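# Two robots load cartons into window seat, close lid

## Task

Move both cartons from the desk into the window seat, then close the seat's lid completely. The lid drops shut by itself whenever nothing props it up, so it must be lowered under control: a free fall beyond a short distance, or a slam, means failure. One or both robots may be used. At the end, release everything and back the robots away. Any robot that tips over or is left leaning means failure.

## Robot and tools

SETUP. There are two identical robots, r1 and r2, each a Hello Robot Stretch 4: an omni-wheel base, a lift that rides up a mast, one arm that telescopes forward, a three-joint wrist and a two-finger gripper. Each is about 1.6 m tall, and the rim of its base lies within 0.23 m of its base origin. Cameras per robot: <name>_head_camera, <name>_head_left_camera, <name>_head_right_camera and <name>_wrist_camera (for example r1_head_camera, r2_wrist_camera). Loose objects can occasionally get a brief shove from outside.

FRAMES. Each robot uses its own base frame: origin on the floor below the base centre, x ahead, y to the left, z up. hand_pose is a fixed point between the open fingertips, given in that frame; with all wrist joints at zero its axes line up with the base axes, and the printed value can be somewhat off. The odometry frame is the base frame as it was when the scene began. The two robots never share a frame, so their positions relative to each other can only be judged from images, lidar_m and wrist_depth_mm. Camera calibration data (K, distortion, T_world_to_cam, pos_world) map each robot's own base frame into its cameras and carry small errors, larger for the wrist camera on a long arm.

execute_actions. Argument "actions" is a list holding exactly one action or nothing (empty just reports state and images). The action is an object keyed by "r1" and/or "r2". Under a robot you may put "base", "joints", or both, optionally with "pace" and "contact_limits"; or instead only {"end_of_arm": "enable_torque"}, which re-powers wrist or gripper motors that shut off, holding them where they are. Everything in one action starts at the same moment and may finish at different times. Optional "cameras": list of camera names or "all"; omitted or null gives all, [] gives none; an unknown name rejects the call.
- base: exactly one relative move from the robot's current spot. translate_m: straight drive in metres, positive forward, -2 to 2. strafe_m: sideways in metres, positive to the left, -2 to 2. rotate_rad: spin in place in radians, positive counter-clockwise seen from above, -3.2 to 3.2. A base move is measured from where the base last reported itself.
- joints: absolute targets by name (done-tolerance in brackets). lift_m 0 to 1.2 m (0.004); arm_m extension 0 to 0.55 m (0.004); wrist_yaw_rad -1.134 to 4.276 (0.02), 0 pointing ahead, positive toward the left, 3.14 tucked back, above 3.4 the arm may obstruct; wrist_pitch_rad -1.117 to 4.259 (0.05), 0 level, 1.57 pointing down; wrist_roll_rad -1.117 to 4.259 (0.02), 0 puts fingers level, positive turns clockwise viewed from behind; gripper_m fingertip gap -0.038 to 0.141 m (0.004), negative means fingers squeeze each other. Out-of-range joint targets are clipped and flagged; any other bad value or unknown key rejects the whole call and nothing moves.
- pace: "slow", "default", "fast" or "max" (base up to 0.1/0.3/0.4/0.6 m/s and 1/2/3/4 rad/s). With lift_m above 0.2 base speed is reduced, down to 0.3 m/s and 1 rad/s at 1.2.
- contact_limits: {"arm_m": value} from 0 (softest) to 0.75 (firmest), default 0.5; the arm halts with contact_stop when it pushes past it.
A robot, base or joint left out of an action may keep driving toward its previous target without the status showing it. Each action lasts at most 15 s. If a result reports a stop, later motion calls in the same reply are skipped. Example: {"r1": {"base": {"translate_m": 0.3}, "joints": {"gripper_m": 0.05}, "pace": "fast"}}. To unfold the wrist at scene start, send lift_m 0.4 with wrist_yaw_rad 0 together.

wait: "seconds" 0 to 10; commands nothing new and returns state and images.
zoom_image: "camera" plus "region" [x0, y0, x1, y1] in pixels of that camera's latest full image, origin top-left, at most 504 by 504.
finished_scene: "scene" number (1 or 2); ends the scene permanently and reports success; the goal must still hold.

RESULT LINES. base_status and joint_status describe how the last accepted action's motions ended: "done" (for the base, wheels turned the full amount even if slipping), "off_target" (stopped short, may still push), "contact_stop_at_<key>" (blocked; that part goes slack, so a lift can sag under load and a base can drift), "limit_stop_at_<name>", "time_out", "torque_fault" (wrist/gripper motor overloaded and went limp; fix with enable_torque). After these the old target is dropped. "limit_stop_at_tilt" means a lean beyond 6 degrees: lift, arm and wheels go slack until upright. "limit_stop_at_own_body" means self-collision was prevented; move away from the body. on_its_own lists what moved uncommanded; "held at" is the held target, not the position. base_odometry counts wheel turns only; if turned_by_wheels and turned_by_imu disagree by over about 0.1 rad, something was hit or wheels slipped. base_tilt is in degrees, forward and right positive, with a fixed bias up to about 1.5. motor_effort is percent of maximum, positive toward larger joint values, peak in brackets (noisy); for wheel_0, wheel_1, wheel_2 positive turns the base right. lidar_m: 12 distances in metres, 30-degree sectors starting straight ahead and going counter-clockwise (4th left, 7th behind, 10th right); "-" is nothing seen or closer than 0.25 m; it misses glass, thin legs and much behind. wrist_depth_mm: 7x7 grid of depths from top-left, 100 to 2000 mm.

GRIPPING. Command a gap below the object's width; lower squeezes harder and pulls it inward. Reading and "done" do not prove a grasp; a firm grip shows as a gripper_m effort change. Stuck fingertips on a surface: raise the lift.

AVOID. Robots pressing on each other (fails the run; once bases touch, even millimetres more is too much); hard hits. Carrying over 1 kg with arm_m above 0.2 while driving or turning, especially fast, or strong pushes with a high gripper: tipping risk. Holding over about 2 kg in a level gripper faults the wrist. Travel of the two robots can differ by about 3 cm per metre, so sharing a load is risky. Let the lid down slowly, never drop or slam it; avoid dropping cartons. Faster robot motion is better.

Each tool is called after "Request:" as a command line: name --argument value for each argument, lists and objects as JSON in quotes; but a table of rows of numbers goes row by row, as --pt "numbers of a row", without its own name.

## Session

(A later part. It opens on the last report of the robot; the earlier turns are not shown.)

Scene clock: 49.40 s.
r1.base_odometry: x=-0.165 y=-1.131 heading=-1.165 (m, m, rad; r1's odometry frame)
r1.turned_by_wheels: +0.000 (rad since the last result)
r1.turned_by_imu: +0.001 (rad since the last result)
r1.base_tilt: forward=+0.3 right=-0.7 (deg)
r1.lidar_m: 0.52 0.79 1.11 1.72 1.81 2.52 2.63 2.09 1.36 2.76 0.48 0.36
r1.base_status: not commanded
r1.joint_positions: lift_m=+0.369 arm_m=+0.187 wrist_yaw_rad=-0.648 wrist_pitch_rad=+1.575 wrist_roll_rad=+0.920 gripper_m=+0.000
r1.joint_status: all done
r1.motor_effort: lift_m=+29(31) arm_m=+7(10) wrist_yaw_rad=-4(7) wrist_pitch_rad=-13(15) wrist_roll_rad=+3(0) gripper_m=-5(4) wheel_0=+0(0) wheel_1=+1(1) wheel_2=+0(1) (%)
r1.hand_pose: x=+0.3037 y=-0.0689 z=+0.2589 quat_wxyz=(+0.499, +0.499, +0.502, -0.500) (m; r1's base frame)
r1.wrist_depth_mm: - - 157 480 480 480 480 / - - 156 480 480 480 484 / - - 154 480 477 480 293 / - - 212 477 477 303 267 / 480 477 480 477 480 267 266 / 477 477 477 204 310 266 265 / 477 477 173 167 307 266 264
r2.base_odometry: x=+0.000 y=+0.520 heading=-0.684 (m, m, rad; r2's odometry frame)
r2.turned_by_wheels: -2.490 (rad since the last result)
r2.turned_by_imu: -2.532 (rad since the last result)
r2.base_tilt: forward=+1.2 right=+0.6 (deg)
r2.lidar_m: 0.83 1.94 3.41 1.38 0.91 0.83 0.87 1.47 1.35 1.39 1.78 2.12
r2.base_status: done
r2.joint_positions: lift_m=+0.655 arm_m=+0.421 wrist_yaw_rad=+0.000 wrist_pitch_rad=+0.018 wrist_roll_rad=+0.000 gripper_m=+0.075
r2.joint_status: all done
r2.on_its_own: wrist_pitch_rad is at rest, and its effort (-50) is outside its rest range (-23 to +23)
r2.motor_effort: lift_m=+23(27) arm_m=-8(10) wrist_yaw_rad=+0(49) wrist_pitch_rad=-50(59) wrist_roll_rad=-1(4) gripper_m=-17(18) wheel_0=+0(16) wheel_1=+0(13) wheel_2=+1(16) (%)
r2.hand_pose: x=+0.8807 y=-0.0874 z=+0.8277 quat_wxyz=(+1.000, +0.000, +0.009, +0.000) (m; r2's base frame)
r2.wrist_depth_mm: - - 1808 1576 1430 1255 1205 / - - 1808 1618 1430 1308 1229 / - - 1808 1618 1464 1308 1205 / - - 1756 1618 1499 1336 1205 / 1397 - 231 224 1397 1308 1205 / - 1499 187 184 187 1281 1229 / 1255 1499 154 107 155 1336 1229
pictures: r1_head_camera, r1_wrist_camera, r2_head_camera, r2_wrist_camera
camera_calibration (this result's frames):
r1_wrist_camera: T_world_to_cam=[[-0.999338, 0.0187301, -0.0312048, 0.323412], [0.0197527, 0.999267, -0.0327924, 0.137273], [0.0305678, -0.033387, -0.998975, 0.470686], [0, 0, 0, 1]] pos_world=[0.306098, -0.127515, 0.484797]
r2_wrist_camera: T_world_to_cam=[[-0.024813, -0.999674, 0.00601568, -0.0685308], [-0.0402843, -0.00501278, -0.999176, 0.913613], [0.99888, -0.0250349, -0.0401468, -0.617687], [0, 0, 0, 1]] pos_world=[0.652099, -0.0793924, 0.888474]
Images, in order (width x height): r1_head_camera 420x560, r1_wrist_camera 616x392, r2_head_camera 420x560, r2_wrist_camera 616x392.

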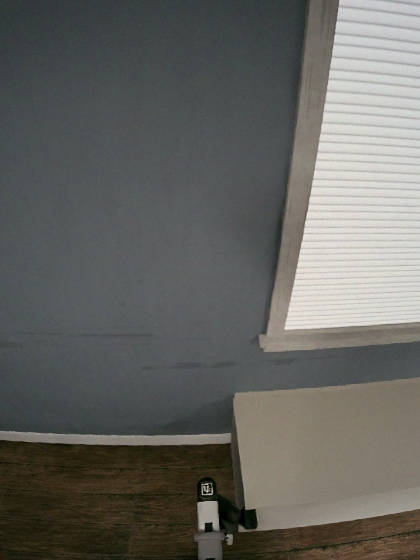

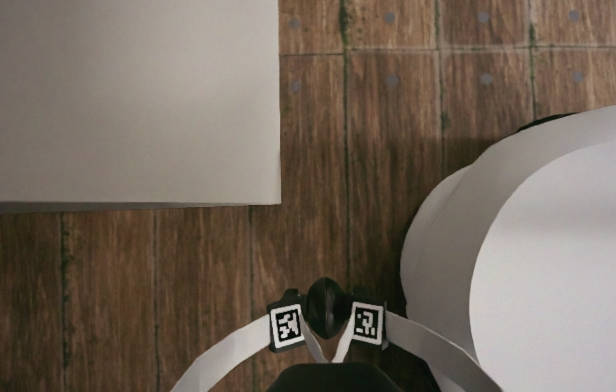

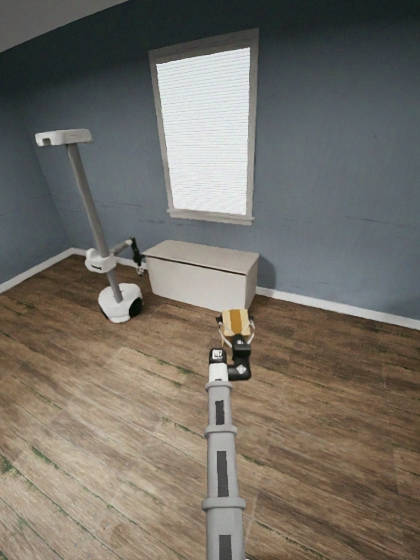

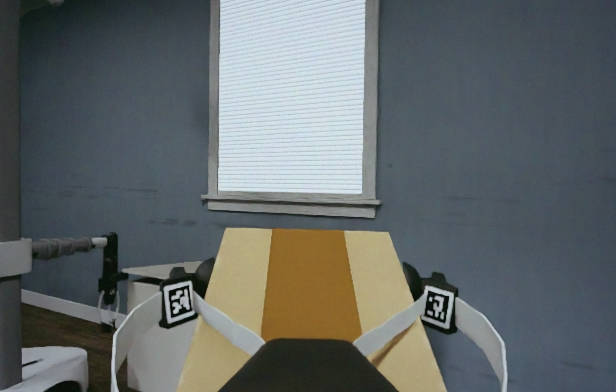

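Request:
execute_actions --actions '[{"r1": {"joints": {"lift_m": 0.395, "arm_m": 0.193}}, "r2": {"joints": {"lift_m": 0.72, "wrist_pitch_rad": 1.95, "gripper_m": 0.06}, "pace": "max"}}]' --cameras '["r1_head_camera", "r1_wrist_camera", "r2_wrist_camera", "r2_head_camera"]'

Scene clock: 63.97 s.
r1.base_odometry: x=-0.165 y=-1.131 heading=-1.165 (m, m, rad; r1's odometry frame)
r1.turned_by_wheels: +0.000 (rad since the last result)
r1.turned_by_imu: +0.001 (rad since the last result)
r1.base_tilt: forward=+0.3 right=-0.7 (deg)
r1.lidar_m: 0.50 0.80 1.10 1.73 1.81 2.52 2.59 2.10 1.61 2.78 0.43 0.34
r1.base_status: not commanded
r1.joint_positions: lift_m=+0.394 arm_m=+0.192 wrist_yaw_rad=-0.649 wrist_pitch_rad=+1.576 wrist_roll_rad=+0.920 gripper_m=+0.000
r1.joint_status: all done
r1.motor_effort: lift_m=+30(32) arm_m=+8(11) wrist_yaw_rad=-1(11) wrist_pitch_rad=-16(18) wrist_roll_rad=+2(2) gripper_m=-4(4) wheel_0=+0(0) wheel_1=+1(1) wheel_2=-1(1) (%)
r1.hand_pose: x=+0.3085 y=-0.0688 z=+0.2838 quat_wxyz=(+0.499, +0.499, +0.502, -0.500) (m; r1's base frame)
r1.wrist_depth_mm: - - 149 508 508 504 504 / - - 147 504 508 504 504 / - - 146 504 504 504 312 / - - 186 500 500 315 293 / 508 504 504 500 500 291 290 / 500 504 500 205 329 291 290 / 500 500 173 167 373 289 289
r2.base_odometry: x=+0.000 y=+0.520 heading=-0.684 (m, m, rad; r2's odometry frame)
r2.turned_by_wheels: +0.000 (rad since the last result)
r2.turned_by_imu: -0.003 (rad since the last result)
r2.base_tilt: forward=+1.2 right=+0.6 (deg)
r2.lidar_m: 0.42 1.94 3.39 1.38 0.90 0.84 0.85 1.46 1.36 1.39 1.80 0.46
r2.base_status: not commanded
r2.joint_positions: lift_m=+0.719 arm_m=+0.421 wrist_yaw_rad=+0.000 wrist_pitch_rad=+1.945 wrist_roll_rad=+0.000 gripper_m=+0.060
r2.joint_status: all done
r2.motor_effort: lift_m=+26(29) arm_m=-7(8) wrist_yaw_rad=-1(7) wrist_pitch_rad=+14(53) wrist_roll_rad=-2(0) gripper_m=-22(21) wheel_0=+0(0) wheel_1=-1(1) wheel_2=+1(2) (%)
r2.hand_pose: x=+0.4865 y=-0.0874 z=+0.6291 quat_wxyz=(+0.563, +0.000, +0.826, +0.000) (m; r2's base frame)
r2.wrist_depth_mm: 741 741 741 741 741 732 732 / 778 778 778 778 788 778 778 / 831 831 798 312 820 831 809 / 891 878 224 206 221 866 866 / 931 931 185 182 186 931 931 / 1008 960 194 197 194 960 991 / 1060 1060 759 107 1060 1060 1060
pictures: r1_head_camera, r1_wrist_camera, r2_head_camera, r2_wrist_camera
camera_calibration (this result's frames):
r1_wrist_camera: T_world_to_cam=[[-0.999332, 0.0196944, -0.030775, 0.328892], [0.0206933, 0.999258, -0.0324817, 0.137492], [0.0301125, -0.0330969, -0.998998, 0.495658], [0, 0, 0, 1]] pos_world=[0.310902, -0.127463, 0.509749]
r2_wrist_camera: T_world_to_cam=[[0.014421, -0.99967, 0.0212536, -0.10583], [-0.922265, -0.00508658, 0.386526, 0.256675], [-0.38629, -0.0251755, -0.922034, 0.996743], [0, 0, 0, 1]] pos_world=[0.62328, -0.0793962, 0.822069]
Images, in order (width x height): r1_head_camera 420x560, r1_wrist_camera 616x392, r2_head_camera 420x560, r2_wrist_camera 616x392.

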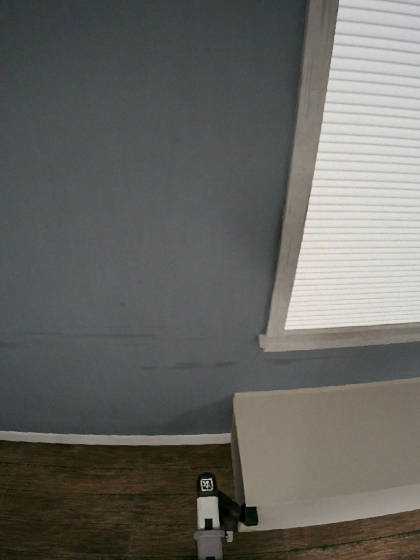

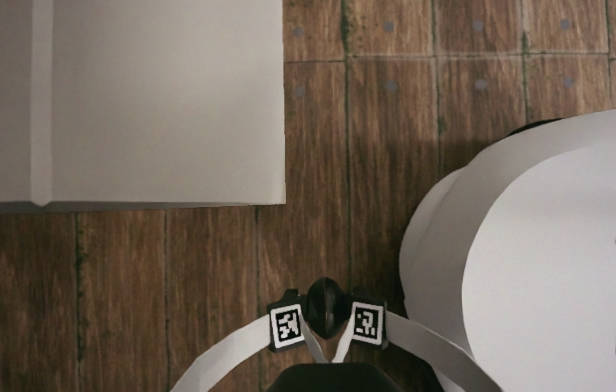

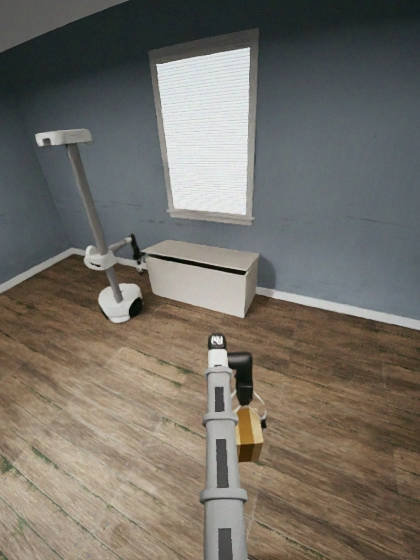

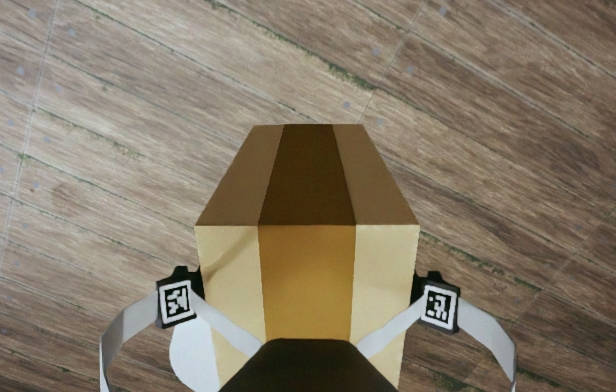

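Request:
zoom_image --camera "r2_head_camera" --region '[130, 230, 280, 330]'

Region (130, 230, 280, 330) of r2_head_camera's 420x560 image, scaled by 3.360, with more detail than that image has.

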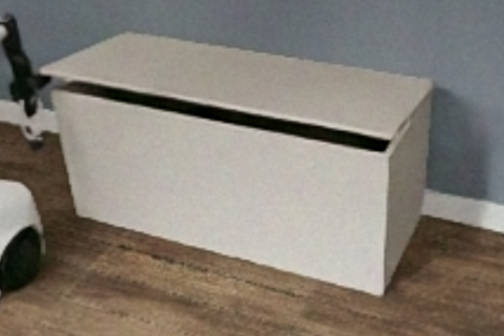

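Request:
execute_actions --actions '[{"r1": {"joints": {"lift_m": 0.652, "arm_m": 0.492}}, "r2": {"base": {"translate_m": 1.38}, "joints": {"lift_m": 0.75, "wrist_pitch_rad": 1.57, "arm_m": 0.45}, "pace": "max"}}]' --cameras '["r1_head_camera", "r1_wrist_camera", "r2_wrist_camera", "r2_head_camera"]'

Scene clock: 73.63 s.
r1.base_odometry: x=-0.165 y=-1.131 heading=-1.165 (m, m, rad; r1's odometry frame)
r1.turned_by_wheels: +0.000 (rad since the last result)
r1.turned_by_imu: +0.001 (rad since the last result)
r1.base_tilt: forward=+0.3 right=-0.7 (deg)
r1.lidar_m: 0.55 0.77 1.09 1.71 1.81 2.51 2.59 2.28 0.99 0.88 0.49 0.34
r1.base_status: not commanded
r1.joint_positions: lift_m=+0.652 arm_m=+0.490 wrist_yaw_rad=-0.654 wrist_pitch_rad=+1.573 wrist_roll_rad=+0.922 gripper_m=+0.000
r1.joint_status: all done
r1.motor_effort: lift_m=+23(31) arm_m=+10(11) wrist_yaw_rad=+11(26) wrist_pitch_rad=-8(19) wrist_roll_rad=-3(9) gripper_m=-4(3) wheel_0=+0(0) wheel_1=+1(1) wheel_2=-5(5) (%)
r1.hand_pose: x=+0.6074 y=-0.0690 z=+0.5413 quat_wxyz=(+0.498, +0.501, +0.500, -0.501) (m; r1's base frame)
r1.wrist_depth_mm: - 200 603 699 699 512 366 / - 200 597 707 699 517 359 / - 198 585 699 699 525 364 / - 195 452 699 699 496 585 / 226 324 634 759 750 741 591 / 219 322 615 204 750 750 634 / 216 317 174 167 750 741 741
r2.base_odometry: x=+1.070 y=-0.352 heading=-0.684 (m, m, rad; r2's odometry frame)
r2.turned_by_wheels: +0.000 (rad since the last result)
r2.turned_by_imu: -0.008 (rad since the last result)
r2.base_tilt: forward=+1.1 right=+0.7 (deg)
r2.lidar_m: 0.44 0.57 0.90 2.88 3.09 2.08 2.13 2.10 1.92 1.35 0.93 0.42
r2.base_status: done
r2.joint_positions: lift_m=+0.750 arm_m=+0.449 wrist_yaw_rad=+0.000 wrist_pitch_rad=+1.570 wrist_roll_rad=+0.000 gripper_m=+0.060
r2.joint_status: all done
r2.motor_effort: lift_m=+22(29) arm_m=+6(9) wrist_yaw_rad=+1(10) wrist_pitch_rad=+3(19) wrist_roll_rad=+0(4) gripper_m=-22(22) wheel_0=+0(7) wheel_1=+0(8) wheel_2=+1(12) (%)
r2.hand_pose: x=+0.6202 y=-0.0874 z=+0.6394 quat_wxyz=(+0.708, +0.000, +0.707, +0.000) (m; r2's base frame)
r2.wrist_depth_mm: 798 788 615 462 254 170 142 / 798 809 788 683 496 294 207 / 798 798 798 788 778 544 404 / 603 798 788 232 798 615 433 / 436 559 197 195 197 535 439 / 842 399 199 202 201 404 854 / 854 854 397 107 496 439 854
pictures: r1_head_camera, r1_wrist_camera, r2_head_camera, r2_wrist_camera
camera_calibration (this result's frames):
r1_wrist_camera: T_world_to_cam=[[-0.99912, 0.0260527, -0.0328558, 0.636985], [0.027169, 0.999052, -0.0340006, 0.136753], [0.0319389, -0.0348634, -0.998882, 0.742591], [0, 0, 0, 1]] pos_world=[0.608992, -0.12733, 0.767338]
r2_wrist_camera: T_world_to_cam=[[0.00582344, -0.99967, 0.0250309, -0.105051], [-0.999763, -0.0052951, 0.0211224, 0.657634], [-0.0209829, -0.025148, -0.999464, 0.880833], [0, 0, 0, 1]] pos_world=[0.676573, -0.0793826, 0.869099]
Images, in order (width x height): r1_head_camera 420x560, r1_wrist_camera 616x392, r2_head_camera 420x560, r2_wrist_camera 616x392.

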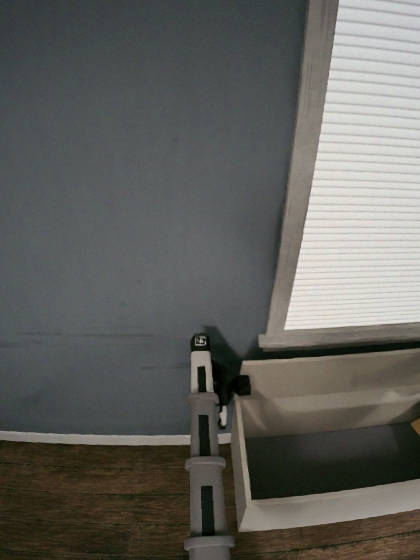

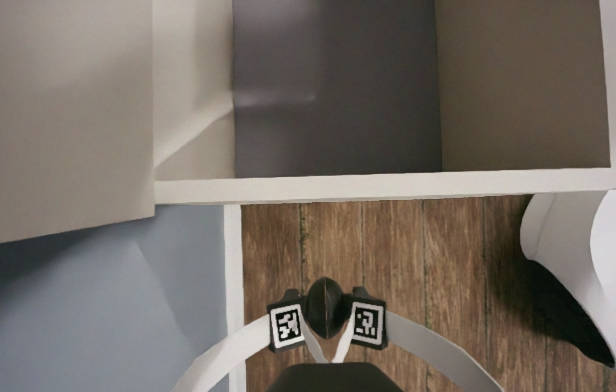

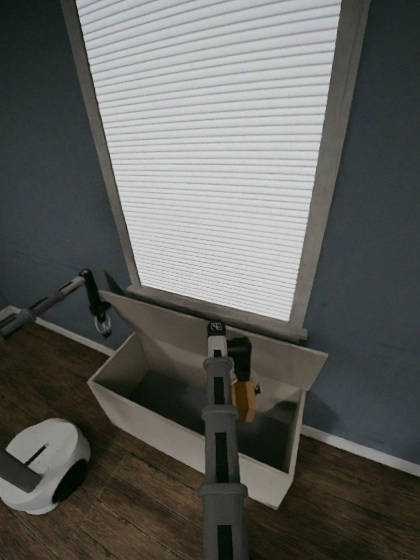

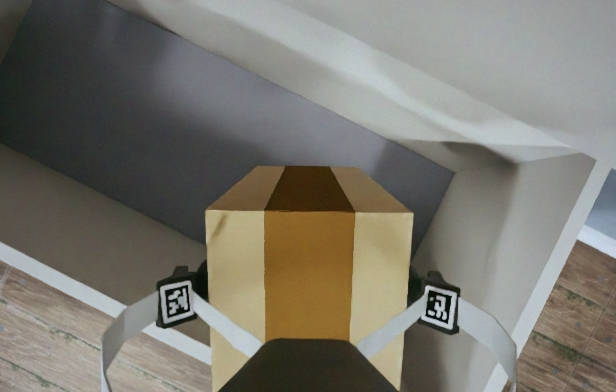

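Request:
execute_actions --actions '[]'

Scene clock: 75.30 s.
r1.base_odometry: x=-0.165 y=-1.131 heading=-1.165 (m, m, rad; r1's odometry frame)
r1.turned_by_wheels: +0.000 (rad since the last result)
r1.turned_by_imu: +0.000 (rad since the last result)
r1.base_tilt: forward=+0.2 right=-0.7 (deg)
r1.lidar_m: 0.58 0.80 1.10 1.72 1.80 2.53 2.61 2.31 0.99 0.88 0.46 0.36
r1.base_status: not commanded
r1.joint_positions: lift_m=+0.652 arm_m=+0.490 wrist_yaw_rad=-0.654 wrist_pitch_rad=+1.573 wrist_roll_rad=+0.922 gripper_m=+0.000
r1.joint_status: all done
r1.motor_effort: lift_m=+24(31) arm_m=+10(11) wrist_yaw_rad=+11(26) wrist_pitch_rad=-9(19) wrist_roll_rad=-4(9) gripper_m=-4(3) wheel_0=+0(0) wheel_1=+0(1) wheel_2=-5(5) (%)
r1.hand_pose: x=+0.6074 y=-0.0690 z=+0.5413 quat_wxyz=(+0.498, +0.501, +0.500, -0.501) (m; r1's base frame)
r1.wrist_depth_mm: - 200 603 699 691 508 364 / - 200 597 699 699 521 359 / - 197 591 699 699 525 364 / - 194 455 699 691 492 591 / 226 325 634 750 750 750 597 / 219 320 615 205 750 741 634 / 216 315 173 168 750 741 741
r2.base_odometry: x=+1.070 y=-0.352 heading=-0.684 (m, m, rad; r2's odometry frame)
r2.turned_by_wheels: +0.000 (rad since the last result)
r2.turned_by_imu: -0.001 (rad since the last result)
r2.base_tilt: forward=+1.2 right=+0.6 (deg)
r2.lidar_m: 0.45 0.57 0.88 2.88 3.10 2.09 2.17 2.07 1.94 1.36 0.92 0.42
r2.base_status: done
r2.joint_positions: lift_m=+0.750 arm_m=+0.449 wrist_yaw_rad=+0.000 wrist_pitch_rad=+1.571 wrist_roll_rad=+0.000 gripper_m=+0.060
r2.joint_status: all done
r2.motor_effort: lift_m=+22(29) arm_m=+6(9) wrist_yaw_rad=+0(10) wrist_pitch_rad=+0(19) wrist_roll_rad=-1(4) gripper_m=-23(22) wheel_0=+0(7) wheel_1=+0(8) wheel_2=+1(12) (%)
r2.hand_pose: x=+0.6198 y=-0.0874 z=+0.6394 quat_wxyz=(+0.707, +0.000, +0.707, +0.000) (m; r2's base frame)
r2.wrist_depth_mm: 820 798 627 462 257 172 143 / 809 798 798 683 504 298 210 / 798 788 788 788 778 544 418 / 603 798 798 241 798 615 433 / 433 554 198 196 198 535 442 / 866 397 199 200 201 407 866 / 866 866 397 107 492 439 866
pictures: r1_head_camera, r1_head_left_camera, r1_head_right_camera, r1_wrist_camera, r2_head_camera, r2_head_left_camera, r2_head_right_camera, r2_wrist_camera
camera_calibration (this result's frames):
r1_wrist_camera: T_world_to_cam=[[-0.99912, 0.0260528, -0.0328558, 0.636985], [0.0271692, 0.999052, -0.0340006, 0.136753], [0.0319389, -0.0348634, -0.998882, 0.742591], [0, 0, 0, 1]] pos_world=[0.608992, -0.12733, 0.767338]
r2_wrist_camera: T_world_to_cam=[[0.0058503, -0.99967, 0.0250246, -0.105062], [-0.999739, -0.00529487, 0.0222042, 0.656616], [-0.0220643, -0.025148, -0.99944, 0.881482], [0, 0, 0, 1]] pos_world=[0.676509, -0.0793826, 0.869038]
Images, in order (width x height): r1_head_camera 420x560, r1_head_left_camera 420x672, r1_head_right_camera 420x672, r1_wrist_camera 616x392, r2_head_camera 420x560, r2_head_left_camera 420x672, r2_head_right_camera 420x672, r2_wrist_camera 616x392.

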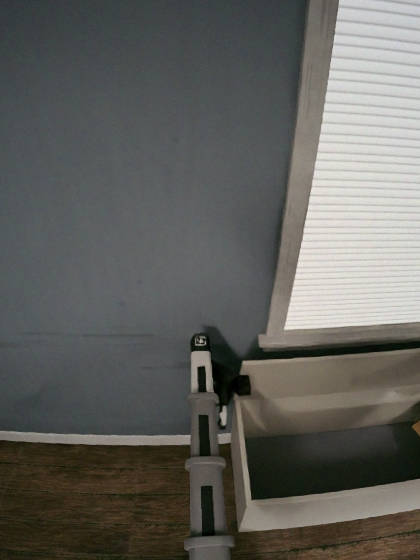

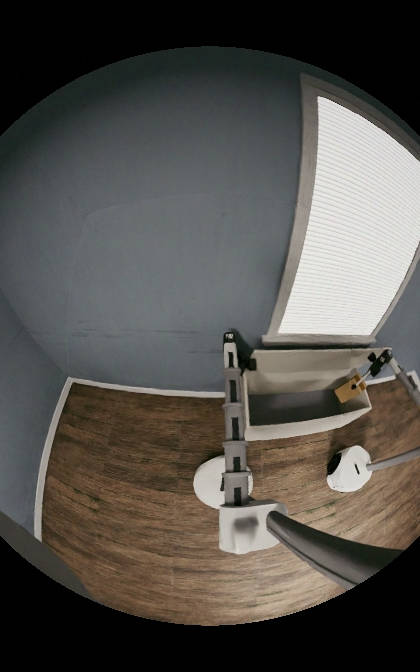

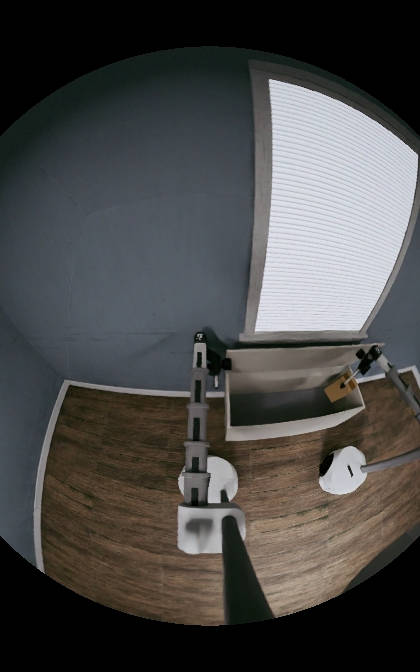

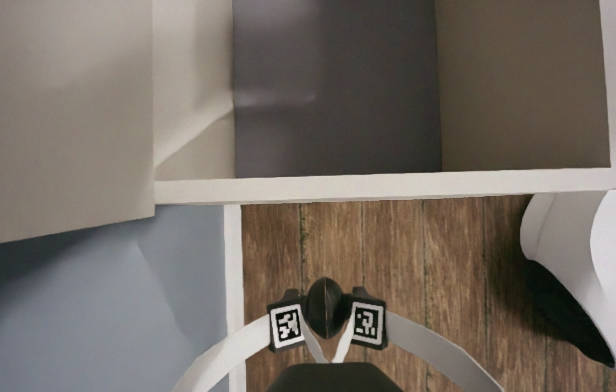

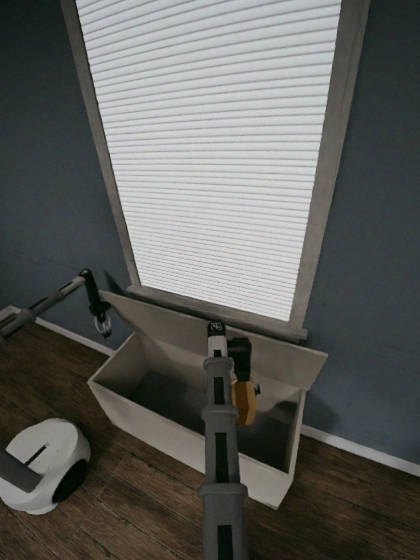

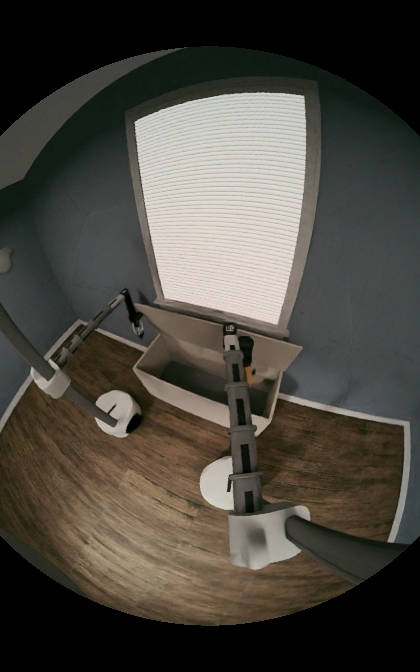

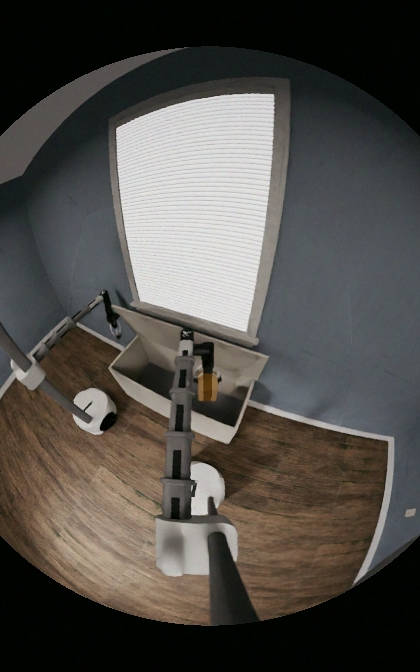

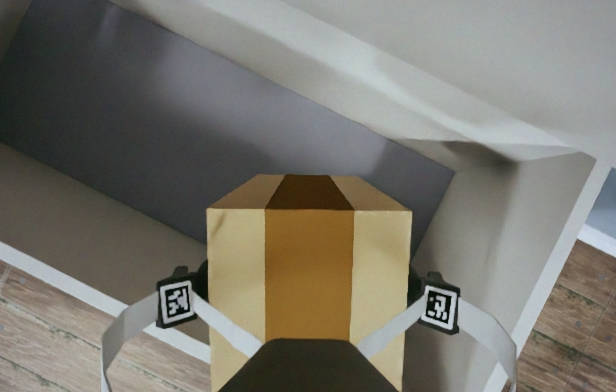

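Request:
execute_actions --actions '[{"r2": {"joints": {"lift_m": 0.362, "wrist_pitch_rad": 1.70}, "pace": "fast"}}]' --cameras '["r2_wrist_camera", "r2_head_camera", "r1_head_right_camera"]'

Scene clock: 79.90 s.
r1.base_odometry: x=-0.165 y=-1.131 heading=-1.165 (m, m, rad; r1's odometry frame)
r1.turned_by_wheels: +0.000 (rad since the last result)
r1.turned_by_imu: +0.001 (rad since the last result)
r1.base_tilt: forward=+0.3 right=-0.7 (deg)
r1.lidar_m: 0.59 0.79 1.12 1.71 1.82 2.54 2.59 2.32 0.97 0.85 0.46 0.32
r1.base_status: not commanded
r1.joint_positions: lift_m=+0.652 arm_m=+0.490 wrist_yaw_rad=-0.654 wrist_pitch_rad=+1.573 wrist_roll_rad=+0.922 gripper_m=+0.000
r1.joint_status: not commanded
r1.motor_effort: lift_m=+24(24) arm_m=+10(10) wrist_yaw_rad=+11(11) wrist_pitch_rad=-7(7) wrist_roll_rad=-3(4) gripper_m=-4(7) wheel_0=+0(0) wheel_1=+1(1) wheel_2=-5(5) (%)
r1.hand_pose: x=+0.6074 y=-0.0690 z=+0.5413 quat_wxyz=(+0.498, +0.501, +0.500, -0.501) (m; r1's base frame)
r1.wrist_depth_mm: - 200 609 707 707 517 366 / - 200 597 699 699 517 362 / - 197 585 699 699 525 362 / - 195 455 699 699 496 585 / 225 325 634 759 750 741 603 / 219 320 615 205 750 741 634 / 216 317 174 167 750 741 750
r2.base_odometry: x=+1.070 y=-0.352 heading=-0.684 (m, m, rad; r2's odometry frame)
r2.turned_by_wheels: +0.000 (rad since the last result)
r2.turned_by_imu: -0.002 (rad since the last result)
r2.base_tilt: forward=+1.1 right=+0.6 (deg)
r2.lidar_m: 0.44 0.55 0.89 2.87 3.14 2.10 2.15 2.07 1.93 1.35 0.92 0.42
r2.base_status: not commanded
r2.joint_positions: lift_m=+0.362 arm_m=+0.449 wrist_yaw_rad=+0.000 wrist_pitch_rad=+1.699 wrist_roll_rad=+0.000 gripper_m=+0.060
r2.joint_status: all done
r2.motor_effort: lift_m=+20(21) arm_m=+6(6) wrist_yaw_rad=+1(2) wrist_pitch_rad=+5(18) wrist_roll_rad=+0(0) gripper_m=-20(22) wheel_0=+0(0) wheel_1=+0(0) wheel_2=+1(1) (%)
r2.hand_pose: x=+0.5830 y=-0.0874 z=+0.2539 quat_wxyz=(+0.660, +0.000, +0.751, +0.000) (m; r2's base frame)
r2.wrist_depth_mm: 384 387 384 387 389 387 324 / 389 392 392 392 394 389 392 / 402 399 399 399 399 397 397 / 404 407 404 235 404 407 392 / 327 402 198 196 198 418 357 / 265 278 200 200 201 362 327 / 220 252 257 107 415 375 300
pictures: r1_head_right_camera, r2_head_camera, r2_wrist_camera
camera_calibration (this result's frames):
r2_wrist_camera: T_world_to_cam=[[0.00898586, -0.99967, 0.024079, -0.096789], [-0.988718, -0.00528165, 0.149698, 0.58954], [-0.149521, -0.0251525, -0.988439, 0.566929], [0, 0, 0, 1]] pos_world=[0.668527, -0.0793836, 0.474452]
Images, in order (width x height): r1_head_right_camera 420x672, r2_head_camera 420x560, r2_wrist_camera 616x392.

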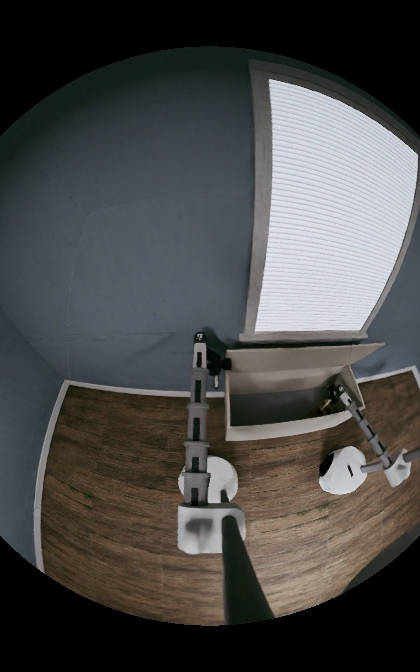

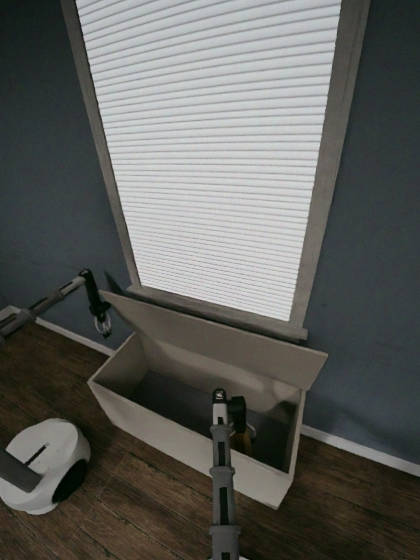

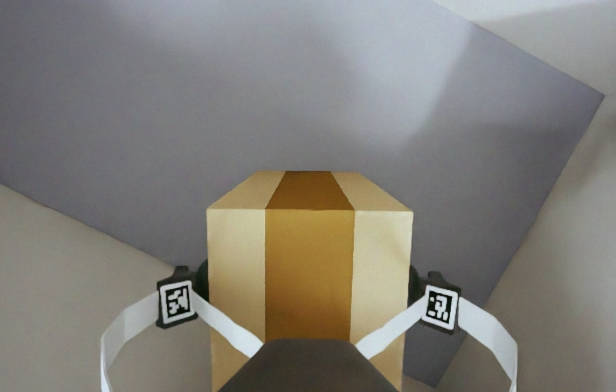

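Request:
execute_actions --actions '[{"r2": {"joints": {"gripper_m": 0.128}, "pace": "fast"}}]' --cameras '["r2_wrist_camera", "r2_head_camera"]'

Scene clock: 82.20 s.
r1.base_odometry: x=-0.165 y=-1.131 heading=-1.165 (m, m, rad; r1's odometry frame)
r1.turned_by_wheels: +0.000 (rad since the last result)
r1.turned_by_imu: +0.000 (rad since the last result)
r1.base_tilt: forward=+0.2 right=-0.7 (deg)
r1.lidar_m: 0.58 0.81 1.12 1.73 1.80 2.55 2.58 2.26 1.00 0.87 0.47 0.34
r1.base_status: not commanded
r1.joint_positions: lift_m=+0.652 arm_m=+0.490 wrist_yaw_rad=-0.654 wrist_pitch_rad=+1.573 wrist_roll_rad=+0.922 gripper_m=+0.000
r1.joint_status: not commanded
r1.motor_effort: lift_m=+24(24) arm_m=+10(10) wrist_yaw_rad=+11(11) wrist_pitch_rad=-7(6) wrist_roll_rad=-4(3) gripper_m=-4(5) wheel_0=+0(0) wheel_1=+1(1) wheel_2=-5(5) (%)
r1.hand_pose: x=+0.6074 y=-0.0690 z=+0.5413 quat_wxyz=(+0.498, +0.501, +0.500, -0.501) (m; r1's base frame)
r1.wrist_depth_mm: - 200 609 699 699 512 362 / - 200 597 699 699 517 359 / - 197 585 691 691 525 362 / - 195 455 699 691 496 591 / 225 324 634 750 759 750 597 / 219 320 615 205 741 750 634 / 216 317 173 167 741 741 741
r2.base_odometry: x=+1.070 y=-0.352 heading=-0.684 (m, m, rad; r2's odometry frame)
r2.turned_by_wheels: +0.000 (rad since the last result)
r2.turned_by_imu: -0.001 (rad since the last result)
r2.base_tilt: forward=+1.1 right=+0.7 (deg)
r2.lidar_m: 0.43 0.55 0.88 2.88 3.09 2.10 2.14 2.07 1.93 1.36 0.93 0.43
r2.base_status: not commanded
r2.joint_positions: lift_m=+0.362 arm_m=+0.449 wrist_yaw_rad=+0.000 wrist_pitch_rad=+1.699 wrist_roll_rad=+0.000 gripper_m=+0.128
r2.joint_status: all done
r2.motor_effort: lift_m=+17(20) arm_m=+6(6) wrist_yaw_rad=+0(1) wrist_pitch_rad=+4(8) wrist_roll_rad=+0(0) gripper_m=-2(21) wheel_0=+0(0) wheel_1=+0(0) wheel_2=+1(1) (%)
r2.hand_pose: x=+0.5829 y=-0.0874 z=+0.2542 quat_wxyz=(+0.660, +0.000, +0.751, +0.000) (m; r2's base frame)
r2.wrist_depth_mm: 387 387 387 389 389 384 324 / 397 394 399 397 397 394 394 / 402 404 404 404 399 399 402 / 407 410 407 244 407 410 389 / 330 410 204 202 204 415 359 / 266 293 206 205 204 384 329 / 223 254 259 107 418 364 300
pictures: r2_head_camera, r2_wrist_camera
camera_calibration (this result's frames):
r2_wrist_camera: T_world_to_cam=[[0.00944412, -0.999666, 0.0240737, -0.0970761], [-0.988627, -0.00572085, 0.150279, 0.589133], [-0.150091, -0.0252192, -0.98835, 0.56748], [0, 0, 0, 1]] pos_world=[0.668524, -0.079362, 0.474672]
Images, in order (width x height): r2_head_camera 420x560, r2_wrist_camera 616x392.

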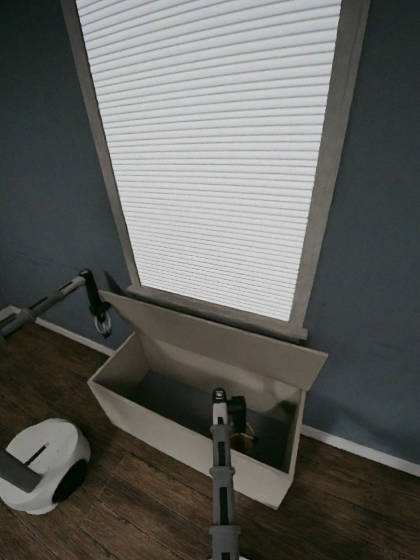

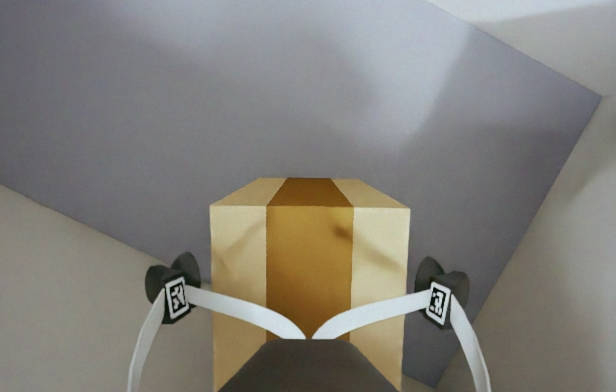

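Request:
execute_actions --actions '[{"r2": {"joints": {"lift_m": 0.61, "wrist_pitch_rad": 1.57, "gripper_m": 0.141, "arm_m": 0.41}, "pace": "max"}}]' --cameras '["r2_wrist_camera", "r2_head_camera", "r1_head_right_camera"]'

Scene clock: 87.90 s.
r1.base_odometry: x=-0.165 y=-1.131 heading=-1.165 (m, m, rad; r1's odometry frame)
r1.turned_by_wheels: +0.000 (rad since the last result)
r1.turned_by_imu: +0.000 (rad since the last result)
r1.base_tilt: forward=+0.2 right=-0.7 (deg)
r1.lidar_m: 0.55 0.81 1.11 1.72 1.81 2.53 2.60 2.33 0.96 0.86 0.44 0.36
r1.base_status: not commanded
r1.joint_positions: lift_m=+0.652 arm_m=+0.490 wrist_yaw_rad=-0.654 wrist_pitch_rad=+1.573 wrist_roll_rad=+0.922 gripper_m=+0.000
r1.joint_status: not commanded
r1.motor_effort: lift_m=+24(24) arm_m=+10(10) wrist_yaw_rad=+11(10) wrist_pitch_rad=-8(8) wrist_roll_rad=-4(3) gripper_m=-3(5) wheel_0=+0(0) wheel_1=+1(1) wheel_2=-5(5) (%)
r1.hand_pose: x=+0.6074 y=-0.0690 z=+0.5413 quat_wxyz=(+0.498, +0.501, +0.500, -0.501) (m; r1's base frame)
r1.wrist_depth_mm: - 200 609 707 699 512 366 / - 200 597 707 699 517 362 / - 198 585 699 691 525 364 / - 195 452 699 691 492 585 / 226 324 627 750 759 759 591 / 219 319 615 205 750 750 634 / 216 315 173 167 750 741 741
r2.base_odometry: x=+1.070 y=-0.352 heading=-0.684 (m, m, rad; r2's odometry frame)
r2.turned_by_wheels: +0.000 (rad since the last result)
r2.turned_by_imu: -0.002 (rad since the last result)
r2.base_tilt: forward=+1.1 right=+0.6 (deg)
r2.lidar_m: 0.42 0.59 0.89 2.89 3.10 2.11 2.17 2.06 1.93 1.36 0.90 0.43
r2.base_status: not commanded
r2.joint_positions: lift_m=+0.610 arm_m=+0.411 wrist_yaw_rad=+0.000 wrist_pitch_rad=+1.570 wrist_roll_rad=+0.000 gripper_m=+0.141
r2.joint_status: all done
r2.motor_effort: lift_m=+20(24) arm_m=-8(11) wrist_yaw_rad=+1(1) wrist_pitch_rad=+0(2) wrist_roll_rad=+0(0) gripper_m=-2(2) wheel_0=+0(0) wheel_1=+0(0) wheel_2=+1(1) (%)
r2.hand_pose: x=+0.5824 y=-0.0874 z=+0.4996 quat_wxyz=(+0.707, +0.000, +0.707, +0.000) (m; r2's base frame)
r2.wrist_depth_mm: 661 661 661 539 424 353 307 / 654 647 654 661 580 455 382 / 661 661 668 668 661 597 449 / 508 647 661 654 654 585 407 / 353 459 661 452 661 484 366 / 272 291 373 504 615 382 332 / 732 262 307 107 517 375 306
pictures: r1_head_right_camera, r2_head_camera, r2_wrist_camera
camera_calibration (this result's frames):
r2_wrist_camera: T_world_to_cam=[[0.00585592, -0.99967, 0.0250266, -0.101348], [-0.999747, -0.00530904, 0.0218626, 0.622431], [-0.0217225, -0.0251483, -0.999448, 0.740721], [0, 0, 0, 1]] pos_world=[0.638958, -0.0793818, 0.72924]
Images, in order (width x height): r1_head_right_camera 420x672, r2_head_camera 420x560, r2_wrist_camera 616x392.

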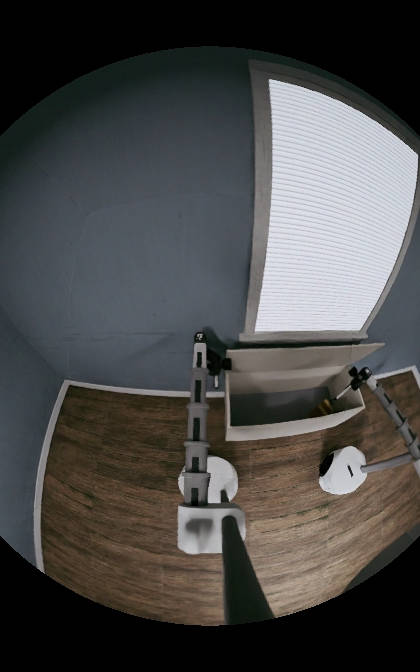

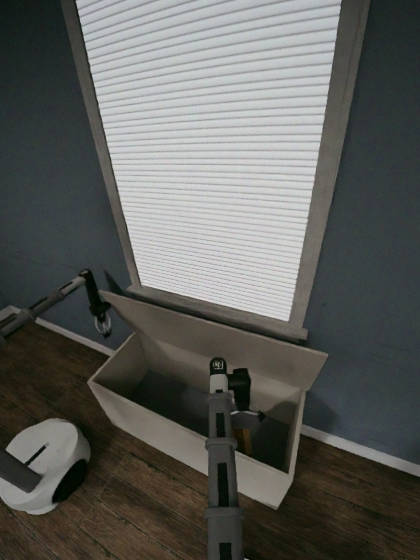

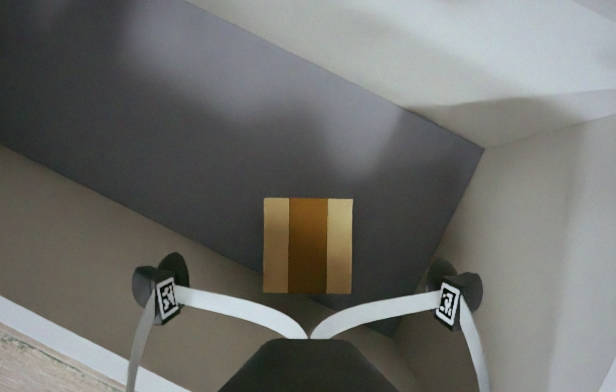

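Request:
execute_actions --actions '[{"r2": {"base": {"rotate_rad": 2.34}, "joints": {"lift_m": 0.61, "wrist_pitch_rad": 0.0, "arm_m": 0.15}, "pace": "max"}}]' --cameras '["r2_wrist_camera", "r2_head_camera", "r2_head_left_camera", "r1_head_right_camera"]'

Scene clock: 90.57 s.
r1.base_odometry: x=-0.165 y=-1.131 heading=-1.165 (m, m, rad; r1's odometry frame)
r1.turned_by_wheels: +0.000 (rad since the last result)
r1.turned_by_imu: +0.000 (rad since the last result)
r1.base_tilt: forward=+0.3 right=-0.7 (deg)
r1.lidar_m: 0.57 0.78 1.10 1.71 1.80 2.54 2.57 2.35 0.91 0.87 0.49 0.36
r1.base_status: not commanded
r1.joint_positions: lift_m=+0.652 arm_m=+0.490 wrist_yaw_rad=-0.654 wrist_pitch_rad=+1.573 wrist_roll_rad=+0.922 gripper_m=+0.000
r1.joint_status: not commanded
r1.motor_effort: lift_m=+24(24) arm_m=+10(10) wrist_yaw_rad=+11(11) wrist_pitch_rad=-8(7) wrist_roll_rad=-4(4) gripper_m=-5(5) wheel_0=+0(0) wheel_1=+1(1) wheel_2=-5(5) (%)
r1.hand_pose: x=+0.6074 y=-0.0690 z=+0.5413 quat_wxyz=(+0.498, +0.501, +0.500, -0.501) (m; r1's base frame)
r1.wrist_depth_mm: - 200 603 707 699 512 364 / - 200 597 699 699 517 362 / - 198 585 699 699 525 364 / - 195 455 699 699 496 585 / 226 325 634 759 759 750 585 / 219 320 615 205 750 741 634 / 217 315 173 167 750 750 741
r2.base_odometry: x=+1.070 y=-0.352 heading=+1.656 (m, m, rad; r2's odometry frame)
r2.turned_by_wheels: +2.340 (rad since the last result)
r2.turned_by_imu: +2.376 (rad since the last result)
r2.base_tilt: forward=+1.1 right=+0.7 (deg)
r2.lidar_m: 2.12 2.10 2.38 1.94 1.93 1.06 0.42 0.42 0.47 0.78 0.88 3.14
r2.base_status: done
r2.joint_positions: lift_m=+0.610 arm_m=+0.151 wrist_yaw_rad=+0.000 wrist_pitch_rad=+0.003 wrist_roll_rad=+0.000 gripper_m=+0.141
r2.joint_status: all done
r2.motor_effort: lift_m=+20(20) arm_m=-8(9) wrist_yaw_rad=-1(3) wrist_pitch_rad=-6(11) wrist_roll_rad=+0(0) gripper_m=+0(1) wheel_0=+1(6) wheel_1=+1(9) wheel_2=+1(9) (%)
r2.hand_pose: x=+0.6108 y=-0.0873 z=+0.7874 quat_wxyz=(+1.000, +0.000, +0.001, +0.000) (m; r2's base frame)
r2.wrist_depth_mm: - - - - - - - / - - - - - - - / - - - - - - - / - - - - - - - / - - - - - - - / - - - - - - - / 1708 1756 1808 107 1808 1708 1863
pictures: r1_head_right_camera, r2_head_camera, r2_head_left_camera, r2_wrist_camera
camera_calibration (this result's frames):
r2_wrist_camera: T_world_to_cam=[[-0.0247011, -0.999678, 0.00587145, -0.0748825], [-0.0250413, -0.00525268, -0.999673, 0.853531], [0.999381, -0.0248401, -0.0249035, -0.362006], [0, 0, 0, 1]] pos_world=[0.381306, -0.0793673, 0.844676]
Images, in order (width x height): r1_head_right_camera 420x672, r2_head_camera 420x560, r2_head_left_camera 420x672, r2_wrist_camera 616x392.

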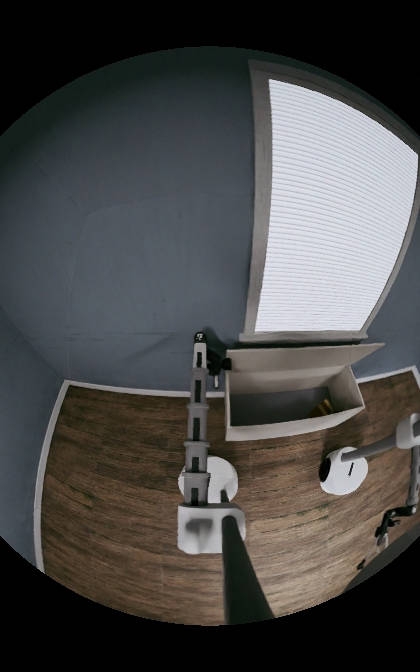

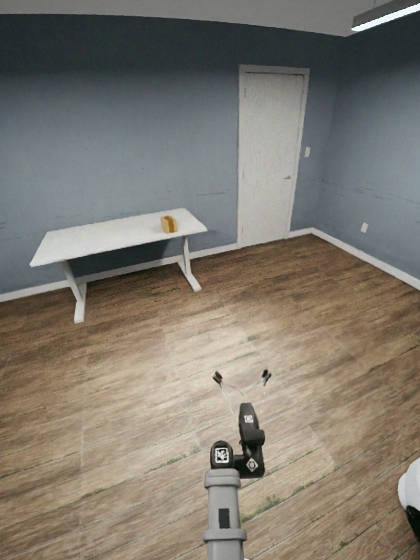

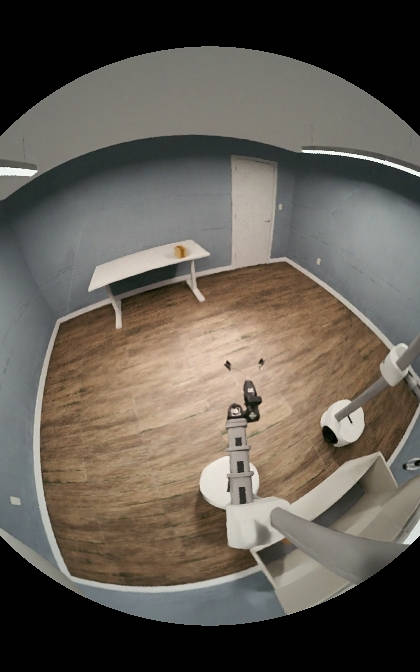

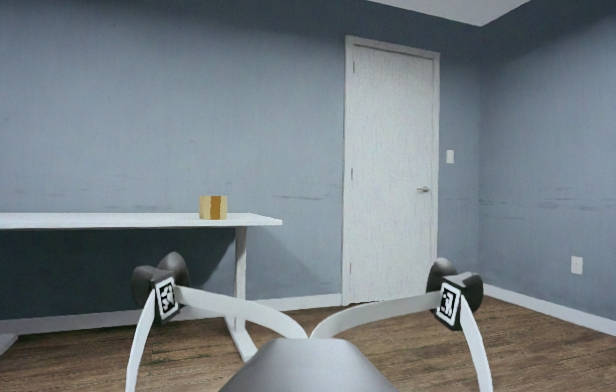

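Request:
zoom_image --camera "r2_wrist_camera" --region '[170, 170, 300, 250]'

Request:
zoom_image --camera "r2_head_camera" --region '[130, 190, 230, 270]'

Region (170, 170, 300, 250) of r2_wrist_camera's 616x392 image, scaled by 3.877; it fills the top 310 rows of this view, and the rest is white.

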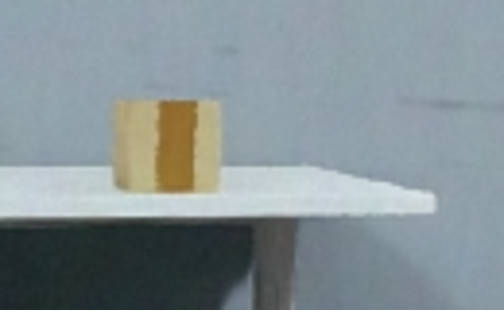

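Region (130, 190, 230, 270) of r2_head_camera's 420x560 image, scaled by 5.040, with more detail than that image has; it fills the top 403 rows of this view, and the rest is white.

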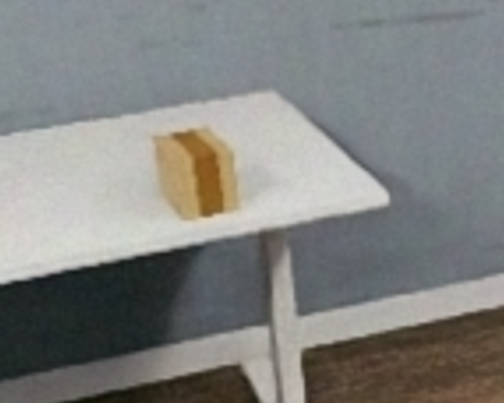

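Request:
execute_actions --actions '[{"r2": {"base": {"translate_m": 1.35}, "joints": {"lift_m": 0.60, "arm_m": 0.36}, "pace": "max"}}]' --cameras '["r2_wrist_camera", "r2_head_camera", "r2_head_left_camera"]'

Scene clock: 99.50 s.
r1.base_odometry: x=-0.165 y=-1.131 heading=-1.165 (m, m, rad; r1's odometry frame)
r1.turned_by_wheels: +0.000 (rad since the last result)
r1.turned_by_imu: +0.001 (rad since the last result)
r1.base_tilt: forward=+0.3 right=-0.7 (deg)
r1.lidar_m: 0.57 0.80 1.12 1.70 1.81 2.50 2.59 1.28 3.12 2.78 0.47 0.34
r1.base_status: not commanded
r1.joint_positions: lift_m=+0.652 arm_m=+0.490 wrist_yaw_rad=-0.654 wrist_pitch_rad=+1.573 wrist_roll_rad=+0.922 gripper_m=+0.000
r1.joint_status: not commanded
r1.motor_effort: lift_m=+24(24) arm_m=+10(10) wrist_yaw_rad=+12(11) wrist_pitch_rad=-7(7) wrist_roll_rad=-4(3) gripper_m=-3(2) wheel_0=+0(0) wheel_1=+1(1) wheel_2=-6(6) (%)
r1.hand_pose: x=+0.6074 y=-0.0690 z=+0.5413 quat_wxyz=(+0.498, +0.501, +0.500, -0.501) (m; r1's base frame)
r1.wrist_depth_mm: - 201 603 707 699 512 364 / - 200 597 707 699 517 362 / - 197 591 699 699 525 364 / - 195 455 699 691 496 585 / 225 324 634 759 750 750 597 / 218 320 615 205 750 750 634 / 217 317 173 167 750 741 741
r2.base_odometry: x=+0.954 y=+0.993 heading=+1.656 (m, m, rad; r2's odometry frame)
r2.turned_by_wheels: +0.000 (rad since the last result)
r2.turned_by_imu: -0.007 (rad since the last result)
r2.base_tilt: forward=+1.2 right=+0.6 (deg)
r2.lidar_m: 0.85 0.84 0.92 1.44 2.41 2.65 1.71 1.29 1.30 2.36 2.35 2.00
r2.base_status: done
r2.joint_positions: lift_m=+0.600 arm_m=+0.359 wrist_yaw_rad=+0.000 wrist_pitch_rad=+0.002 wrist_roll_rad=+0.000 gripper_m=+0.141
r2.joint_status: all done
r2.motor_effort: lift_m=+17(17) arm_m=+7(9) wrist_yaw_rad=+2(2) wrist_pitch_rad=-5(6) wrist_roll_rad=+0(1) gripper_m=+0(1) wheel_0=+0(5) wheel_1=+0(9) wheel_2=+1(11) (%)
r2.hand_pose: x=+0.8181 y=-0.0874 z=+0.7778 quat_wxyz=(+1.000, +0.000, +0.001, +0.000) (m; r2's base frame)
r2.wrist_depth_mm: 917 991 1098 1182 1255 1430 1576 / 931 991 1078 1160 1255 1464 1537 / 931 1008 1078 1160 1281 1397 1618 / 931 1008 1078 1182 1255 1430 1576 / 676 699 1098 1182 1281 1397 1576 / 347 298 1042 1160 1255 1430 1618 / 279 976 1078 107 1281 1397 1576
pictures: r2_head_camera, r2_head_left_camera, r2_wrist_camera
camera_calibration (this result's frames):
r2_wrist_camera: T_world_to_cam=[[-0.0248802, -0.999673, 0.00585876, -0.0695988], [-0.0245426, -0.00524801, -0.999685, 0.848719], [0.999389, -0.0250161, -0.024404, -0.569864], [0, 0, 0, 1]] pos_world=[0.588614, -0.0793777, 0.834953]
Images, in order (width x height): r2_head_camera 420x560, r2_head_left_camera 420x672, r2_wrist_camera 616x392.

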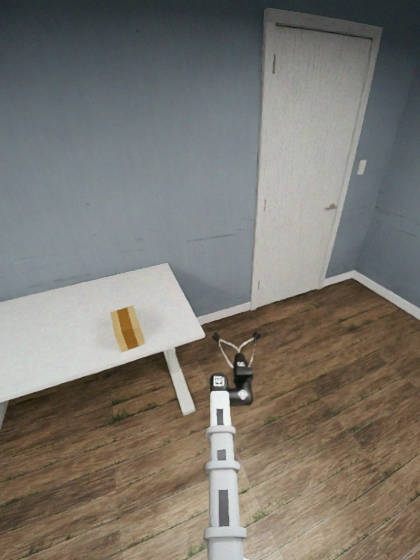

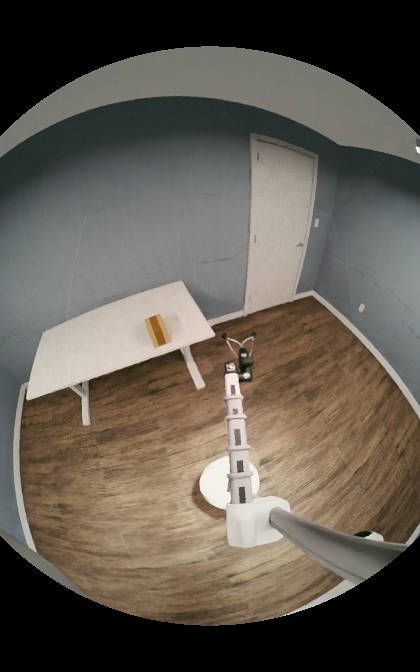

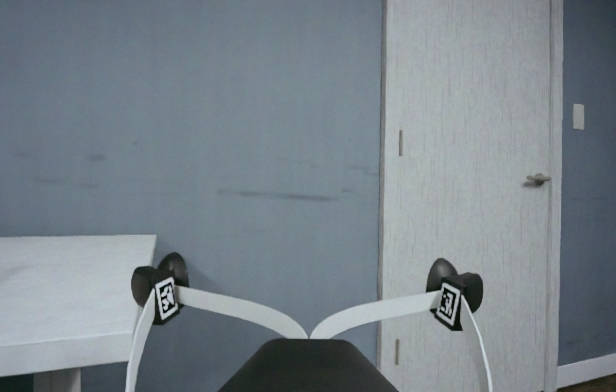

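Request:
zoom_image --camera "r2_head_camera" --region '[80, 280, 280, 420]'

Region (80, 280, 280, 420) of r2_head_camera's 420x560 image, scaled by 2.520, with more detail than that image has; it fills the top 353 rows of this view, and the rest is white.

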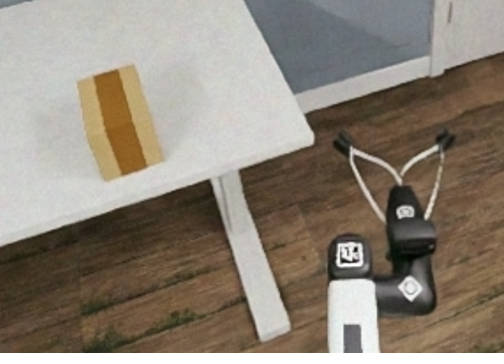

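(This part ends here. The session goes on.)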